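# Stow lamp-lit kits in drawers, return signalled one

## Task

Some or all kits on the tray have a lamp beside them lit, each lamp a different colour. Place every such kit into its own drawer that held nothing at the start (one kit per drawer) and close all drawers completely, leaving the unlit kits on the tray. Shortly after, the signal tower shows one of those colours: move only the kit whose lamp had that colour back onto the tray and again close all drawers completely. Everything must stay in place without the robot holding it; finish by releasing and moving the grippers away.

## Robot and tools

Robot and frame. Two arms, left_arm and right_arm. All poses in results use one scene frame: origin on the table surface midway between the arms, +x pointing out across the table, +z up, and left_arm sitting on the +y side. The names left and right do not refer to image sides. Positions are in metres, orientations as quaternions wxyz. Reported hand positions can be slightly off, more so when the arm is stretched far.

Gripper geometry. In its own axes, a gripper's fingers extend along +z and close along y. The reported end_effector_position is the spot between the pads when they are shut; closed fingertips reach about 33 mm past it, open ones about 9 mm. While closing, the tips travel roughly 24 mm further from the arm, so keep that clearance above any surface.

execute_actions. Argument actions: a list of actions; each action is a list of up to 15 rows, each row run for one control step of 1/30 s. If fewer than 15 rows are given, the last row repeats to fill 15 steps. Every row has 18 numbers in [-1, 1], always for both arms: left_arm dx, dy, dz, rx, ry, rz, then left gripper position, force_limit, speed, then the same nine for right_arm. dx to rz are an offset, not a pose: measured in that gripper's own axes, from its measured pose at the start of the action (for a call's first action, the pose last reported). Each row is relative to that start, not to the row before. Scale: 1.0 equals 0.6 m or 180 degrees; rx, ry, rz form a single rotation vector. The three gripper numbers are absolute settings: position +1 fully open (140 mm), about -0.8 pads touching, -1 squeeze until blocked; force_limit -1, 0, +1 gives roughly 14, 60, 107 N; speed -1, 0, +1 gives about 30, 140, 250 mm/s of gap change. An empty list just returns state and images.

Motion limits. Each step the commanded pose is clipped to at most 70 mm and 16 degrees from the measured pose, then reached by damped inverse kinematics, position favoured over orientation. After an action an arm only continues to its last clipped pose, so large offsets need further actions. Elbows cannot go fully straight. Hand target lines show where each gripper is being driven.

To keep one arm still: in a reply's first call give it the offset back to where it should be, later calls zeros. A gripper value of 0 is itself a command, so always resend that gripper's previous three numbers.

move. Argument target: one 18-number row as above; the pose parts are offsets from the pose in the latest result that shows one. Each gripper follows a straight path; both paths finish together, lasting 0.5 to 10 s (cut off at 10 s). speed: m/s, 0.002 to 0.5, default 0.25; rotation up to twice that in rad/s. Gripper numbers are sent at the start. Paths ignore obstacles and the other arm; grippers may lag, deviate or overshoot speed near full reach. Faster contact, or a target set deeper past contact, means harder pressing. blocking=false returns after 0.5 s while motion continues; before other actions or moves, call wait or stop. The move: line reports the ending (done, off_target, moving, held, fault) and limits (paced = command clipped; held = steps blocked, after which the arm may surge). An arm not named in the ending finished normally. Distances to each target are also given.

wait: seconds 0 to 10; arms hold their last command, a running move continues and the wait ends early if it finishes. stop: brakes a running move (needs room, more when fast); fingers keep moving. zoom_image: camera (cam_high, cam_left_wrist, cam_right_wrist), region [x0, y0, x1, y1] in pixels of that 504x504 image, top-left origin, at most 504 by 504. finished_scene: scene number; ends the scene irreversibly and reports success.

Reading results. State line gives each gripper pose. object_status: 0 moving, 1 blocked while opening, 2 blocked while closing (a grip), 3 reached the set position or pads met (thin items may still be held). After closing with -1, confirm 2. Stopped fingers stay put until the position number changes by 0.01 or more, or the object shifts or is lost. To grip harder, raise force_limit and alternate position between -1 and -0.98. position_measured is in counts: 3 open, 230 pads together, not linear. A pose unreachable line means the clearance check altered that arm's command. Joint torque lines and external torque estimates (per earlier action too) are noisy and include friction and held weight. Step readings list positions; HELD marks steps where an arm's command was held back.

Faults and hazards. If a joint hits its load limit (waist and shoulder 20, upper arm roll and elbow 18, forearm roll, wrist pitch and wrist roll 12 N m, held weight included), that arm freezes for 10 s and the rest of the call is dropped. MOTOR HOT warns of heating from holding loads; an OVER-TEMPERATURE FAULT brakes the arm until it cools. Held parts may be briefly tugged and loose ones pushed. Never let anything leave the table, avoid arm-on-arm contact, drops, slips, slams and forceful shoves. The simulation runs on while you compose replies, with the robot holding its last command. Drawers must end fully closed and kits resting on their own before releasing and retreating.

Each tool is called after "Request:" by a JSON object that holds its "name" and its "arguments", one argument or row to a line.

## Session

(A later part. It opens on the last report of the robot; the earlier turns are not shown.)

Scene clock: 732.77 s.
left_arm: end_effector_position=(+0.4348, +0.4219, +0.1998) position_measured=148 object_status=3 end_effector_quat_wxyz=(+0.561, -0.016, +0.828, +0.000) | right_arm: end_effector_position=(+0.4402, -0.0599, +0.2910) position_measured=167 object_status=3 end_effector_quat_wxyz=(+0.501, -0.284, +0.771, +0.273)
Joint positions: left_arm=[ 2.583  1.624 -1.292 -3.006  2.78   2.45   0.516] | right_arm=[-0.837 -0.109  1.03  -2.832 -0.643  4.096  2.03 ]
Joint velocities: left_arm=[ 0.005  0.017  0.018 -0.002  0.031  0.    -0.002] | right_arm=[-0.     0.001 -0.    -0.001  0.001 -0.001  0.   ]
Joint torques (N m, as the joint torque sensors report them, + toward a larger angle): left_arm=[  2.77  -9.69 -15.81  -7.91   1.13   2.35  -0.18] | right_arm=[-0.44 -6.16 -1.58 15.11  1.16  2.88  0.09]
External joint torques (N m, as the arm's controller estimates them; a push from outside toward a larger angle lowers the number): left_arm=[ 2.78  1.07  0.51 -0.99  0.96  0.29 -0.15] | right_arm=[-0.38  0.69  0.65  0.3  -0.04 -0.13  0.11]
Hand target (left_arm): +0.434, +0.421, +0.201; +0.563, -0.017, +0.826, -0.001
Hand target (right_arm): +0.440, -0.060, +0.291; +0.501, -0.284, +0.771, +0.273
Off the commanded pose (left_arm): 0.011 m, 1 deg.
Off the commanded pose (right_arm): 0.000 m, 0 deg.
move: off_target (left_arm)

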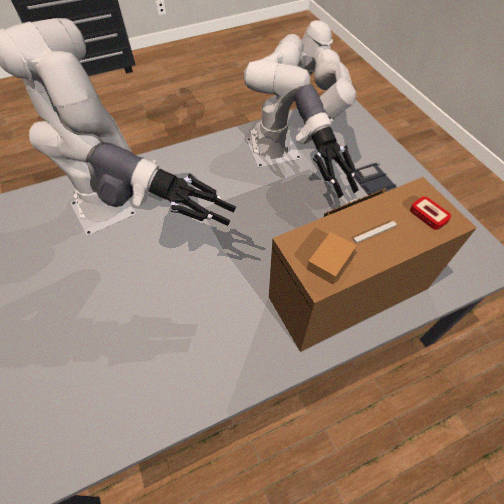

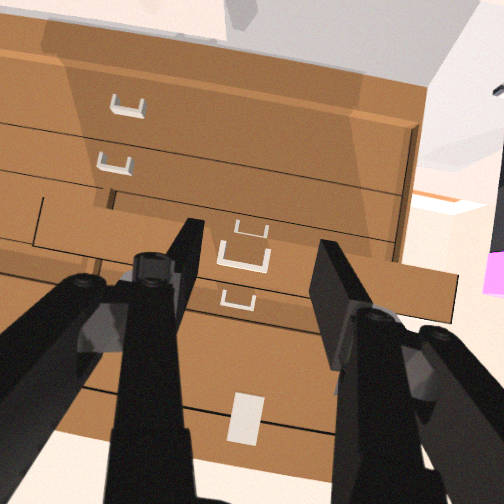

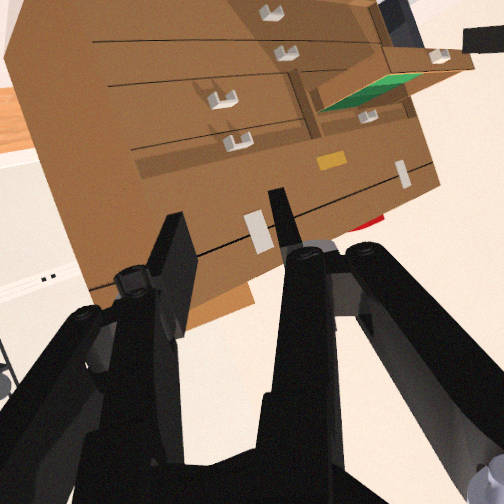

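Request:
{"name": "move", "arguments": {
  "target": [-0.031,-0.008,0.048,0,0.007,0,-0.15,0,0,0,0,0,0,0,0,-0.3,0,-0.3],
  "speed": 0.06
}}

Request:
{"name": "move", "arguments": {
  "target": [-0.085,0,0.203,0,0,0,-0.15,0,0,0,0,0,0,0,0,-0.3,0,-0.3],
  "speed": 0.07
}}

Scene clock: 738.17 s.
left_arm: end_effector_position=(+0.4684, +0.4160, +0.2081) position_measured=148 object_status=3 end_effector_quat_wxyz=(+0.554, -0.014, +0.833, -0.001) | right_arm: end_effector_position=(+0.4402, -0.0599, +0.2910) position_measured=167 object_status=3 end_effector_quat_wxyz=(+0.501, -0.284, +0.771, +0.273)
Joint positions: left_arm=[ 2.416  1.68  -1.373 -2.932  2.71   2.34   0.512] | right_arm=[-0.837 -0.109  1.03  -2.832 -0.643  4.096  2.03 ]
Joint velocities: left_arm=[ 0.     0.006 -0.001 -0.001 -0.003 -0.014 -0.001] | right_arm=[ 0.001  0.001  0.001 -0.001  0.001  0.     0.   ]
Joint torques (N m, as the joint torque sensors report them, + toward a larger angle): left_arm=[ -0.96 -10.46 -19.12  -4.24  -0.64   1.71  -0.16] | right_arm=[-0.58 -6.56 -1.3  15.1   1.18  2.89  0.06]
External joint torques (N m, as the arm's controller estimates them; a push from outside toward a larger angle lowers the number): left_arm=[-0.99  0.82 -0.62  1.48 -1.12 -0.4  -0.13] | right_arm=[-0.6   0.28  0.86  0.32  0.01 -0.12  0.08]
Hand target (left_arm): +0.469, +0.417, +0.207; +0.552, -0.018, +0.833, -0.001
Hand target (right_arm): +0.440, -0.060, +0.291; +0.501, -0.284, +0.771, +0.273
Off the commanded pose (left_arm): 0.003 m, 0 deg.
Off the commanded pose (right_arm): 0.000 m, 0 deg.
move: done

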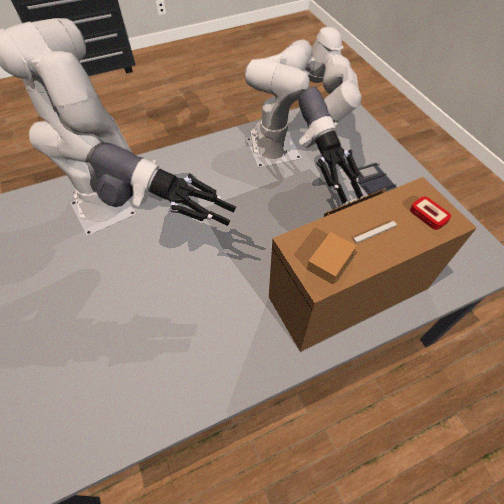

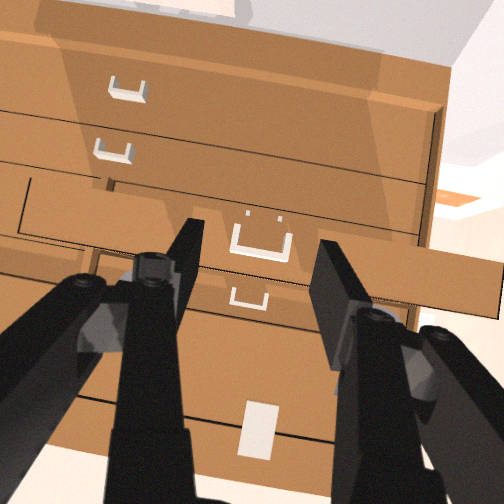

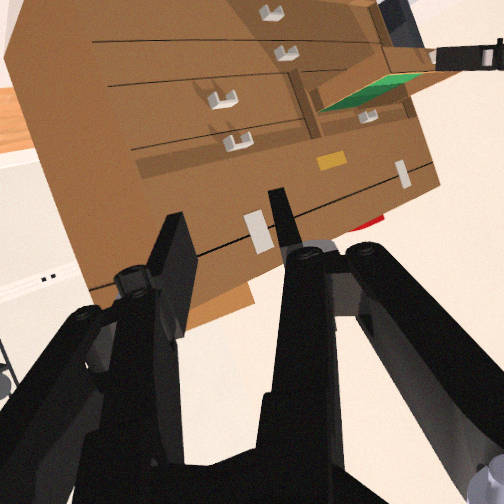

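Scene clock: 740.33 s.
left_arm: end_effector_position=(+0.5976, +0.4144, +0.2070) position_measured=148 object_status=3 end_effector_quat_wxyz=(+0.554, -0.016, +0.832, -0.003) | right_arm: end_effector_position=(+0.4402, -0.0599, +0.2910) position_measured=167 object_status=3 end_effector_quat_wxyz=(+0.501, -0.284, +0.771, +0.273)
Joint positions: left_arm=[ 1.955  1.791 -1.47  -2.564  2.706  2.234  0.505] | right_arm=[-0.837 -0.109  1.03  -2.832 -0.643  4.096  2.03 ]
Joint velocities: left_arm=[-0.001  0.002 -0.002  0.    -0.007 -0.004 -0.002] | right_arm=[-0.    -0.001 -0.001  0.001 -0.001  0.    -0.002]
Joint torques (N m, as the joint torque sensors report them, + toward a larger angle): left_arm=[ -5.12 -14.49 -28.07   0.01   0.16   2.11   0.17] | right_arm=[-0.64 -6.55 -1.47 14.92  1.2   2.91  0.07]
External joint torques (N m, as the arm's controller estimates them; a push from outside toward a larger angle lowers the number): left_arm=[-5.22  1.97 -2.3   5.75 -0.6   0.03  0.19] | right_arm=[-0.62  0.3   0.73  0.09  0.02 -0.12  0.08]
Hand target (left_arm): +0.601, +0.415, +0.207; +0.553, -0.017, +0.833, -0.004
Hand target (right_arm): +0.440, -0.060, +0.291; +0.501, -0.284, +0.771, +0.273
Off the commanded pose (left_arm): 0.005 m, 0 deg.
Off the commanded pose (right_arm): 0.000 m, 0 deg.
move: off_target (left_arm)

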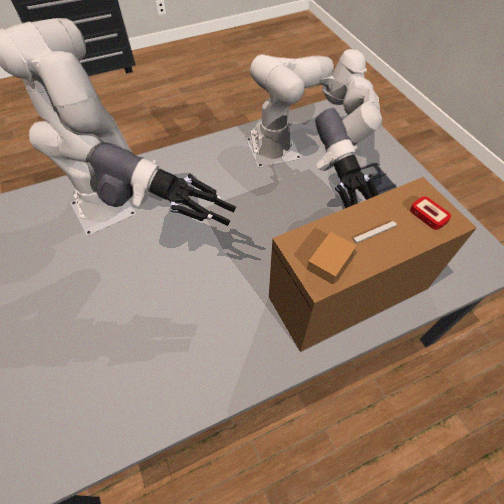

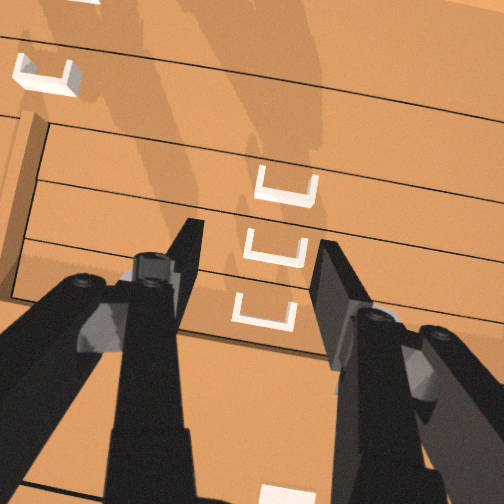

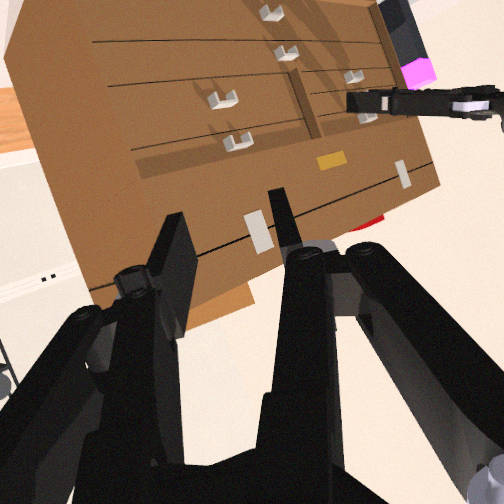

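Request:
{"name": "move", "arguments": {
  "target": [-0.003,0.004,0.008,0,0,0,-0.15,0,0,0,0,0,0,0,0,-0.3,0,-0.3],
  "speed": 0.02
}}

Request:
{"name": "move", "arguments": {
  "target": [0.05,0,-0.23,0,0,0,-0.15,0,0,0,0,0,-0.2,0,0,-0.3,0,-0.3]
}}

Scene clock: 742.27 s.
left_arm: end_effector_position=(+0.5985, +0.4145, +0.2068) position_measured=148 object_status=3 end_effector_quat_wxyz=(+0.553, -0.017, +0.833, -0.004) | right_arm: end_effector_position=(+0.4402, -0.0599, +0.2910) position_measured=167 object_status=3 end_effector_quat_wxyz=(+0.501, -0.284, +0.771, +0.273)
Joint positions: left_arm=[ 1.952  1.791 -1.471 -2.56   2.704  2.236  0.504] | right_arm=[-0.837 -0.109  1.03  -2.832 -0.643  4.096  2.03 ]
Joint velocities: left_arm=[-0.    -0.001 -0.    -0.    -0.002  0.002 -0.   ] | right_arm=[-0.    -0.001 -0.001 -0.001  0.002 -0.     0.   ]
Joint torques (N m, as the joint torque sensors report them, + toward a larger angle): left_arm=[ -4.94 -15.75 -28.22   1.94   0.44   2.71   0.38] | right_arm=[-0.47 -6.19 -1.56 15.25  1.18  2.91  0.07]
External joint torques (N m, as the arm's controller estimates them; a push from outside toward a larger angle lowers the number): left_arm=[-4.85  0.81 -2.34  7.86 -0.31  0.59  0.4 ] | right_arm=[-0.48  0.7   0.6   0.41 -0.01 -0.11  0.09]
Hand target (left_arm): +0.603, +0.417, +0.207; +0.554, -0.016, +0.832, -0.003
Hand target (right_arm): +0.440, -0.060, +0.291; +0.501, -0.284, +0.771, +0.273
Off the commanded pose (left_arm): 0.005 m, 0 deg.
Off the commanded pose (right_arm): 0.000 m, 0 deg.
move: off_target (left_arm)

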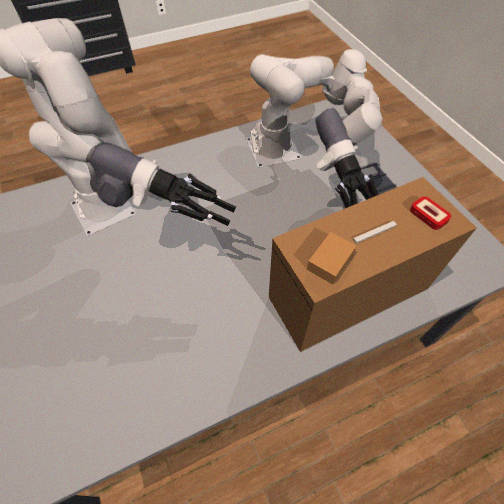

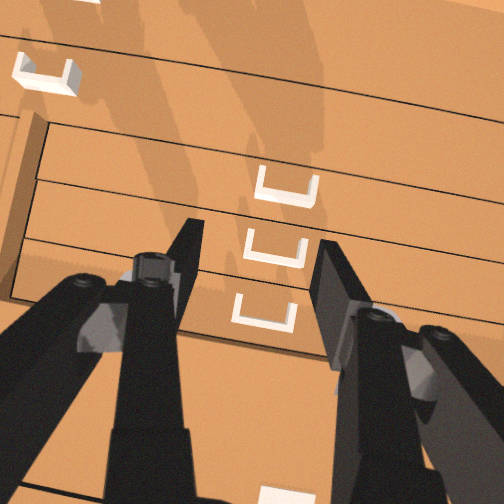

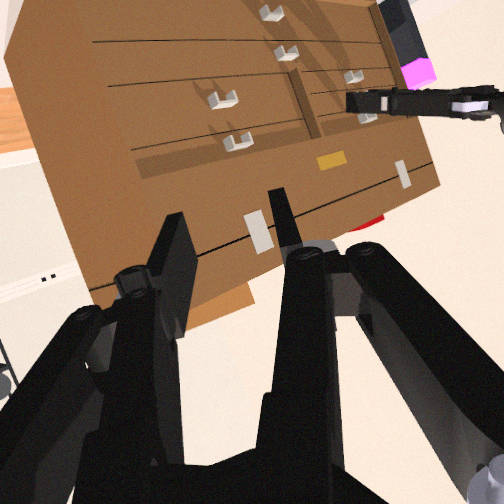

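Scene clock: 744.63 s.
left_arm: end_effector_position=(+0.4602, +0.4175, +0.2341) position_measured=148 object_status=3 end_effector_quat_wxyz=(+0.554, -0.016, +0.832, -0.001) | right_arm: end_effector_position=(+0.4401, -0.0547, +0.2943) position_measured=167 object_status=3 end_effector_quat_wxyz=(+0.393, -0.430, +0.644, +0.496)
Joint positions: left_arm=[ 2.452  1.681 -1.464 -2.966  2.599  2.33   0.538] | right_arm=[-0.773  0.621  0.749 -2.147 -1.798  4.135  2.452]
Joint velocities: left_arm=[-0.001 -0.     0.001 -0.001  0.    -0.    -0.001] | right_arm=[ 0.001  0.002  0.     0.003 -0.003  0.004  0.032]
Joint torques (N m, as the joint torque sensors report them, + toward a larger angle): left_arm=[  1.82 -12.63 -19.9   -5.36  -0.58   2.6    0.27] | right_arm=[  0.63 -28.96  11.27  13.85   1.23   2.76   0.37]
External joint torques (N m, as the arm's controller estimates them; a push from outside toward a larger angle lowers the number): left_arm=[ 1.88 -1.53 -1.93 -1.74 -1.09  0.46  0.3 ] | right_arm=[ 0.67  1.05 -0.82  1.24 -0.82  0.26  0.39]
Hand target (left_arm): +0.459, +0.416, +0.235; +0.554, -0.014, +0.832, -0.002
Hand target (right_arm): +0.440, -0.055, +0.294; +0.389, -0.426, +0.647, +0.499
Off the commanded pose (left_arm): 0.006 m, 0 deg.
Off the commanded pose (right_arm): 0.006 m, 1 deg.
move: off_target (left_arm, right_arm)

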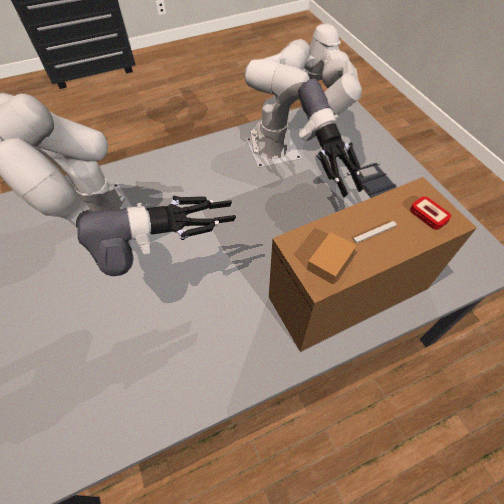

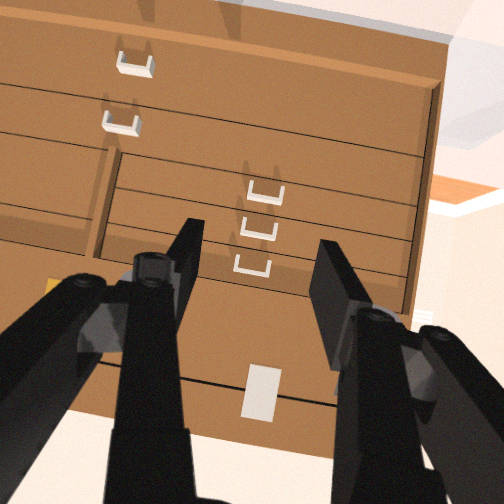

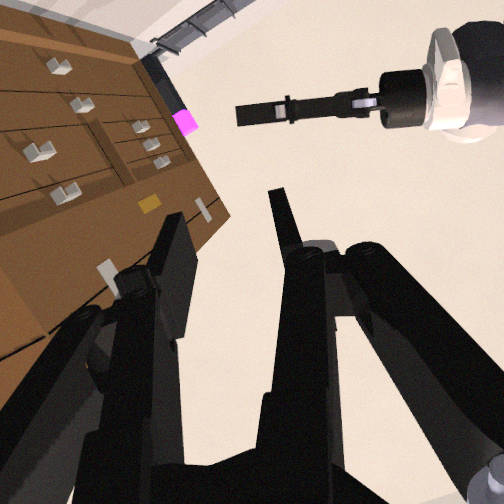

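All drawers are shut and the kit is on the tray.

Request:
{"name": "finished_scene", "arguments": {
  "scene": 1
}}

The scene is finished: the task was done.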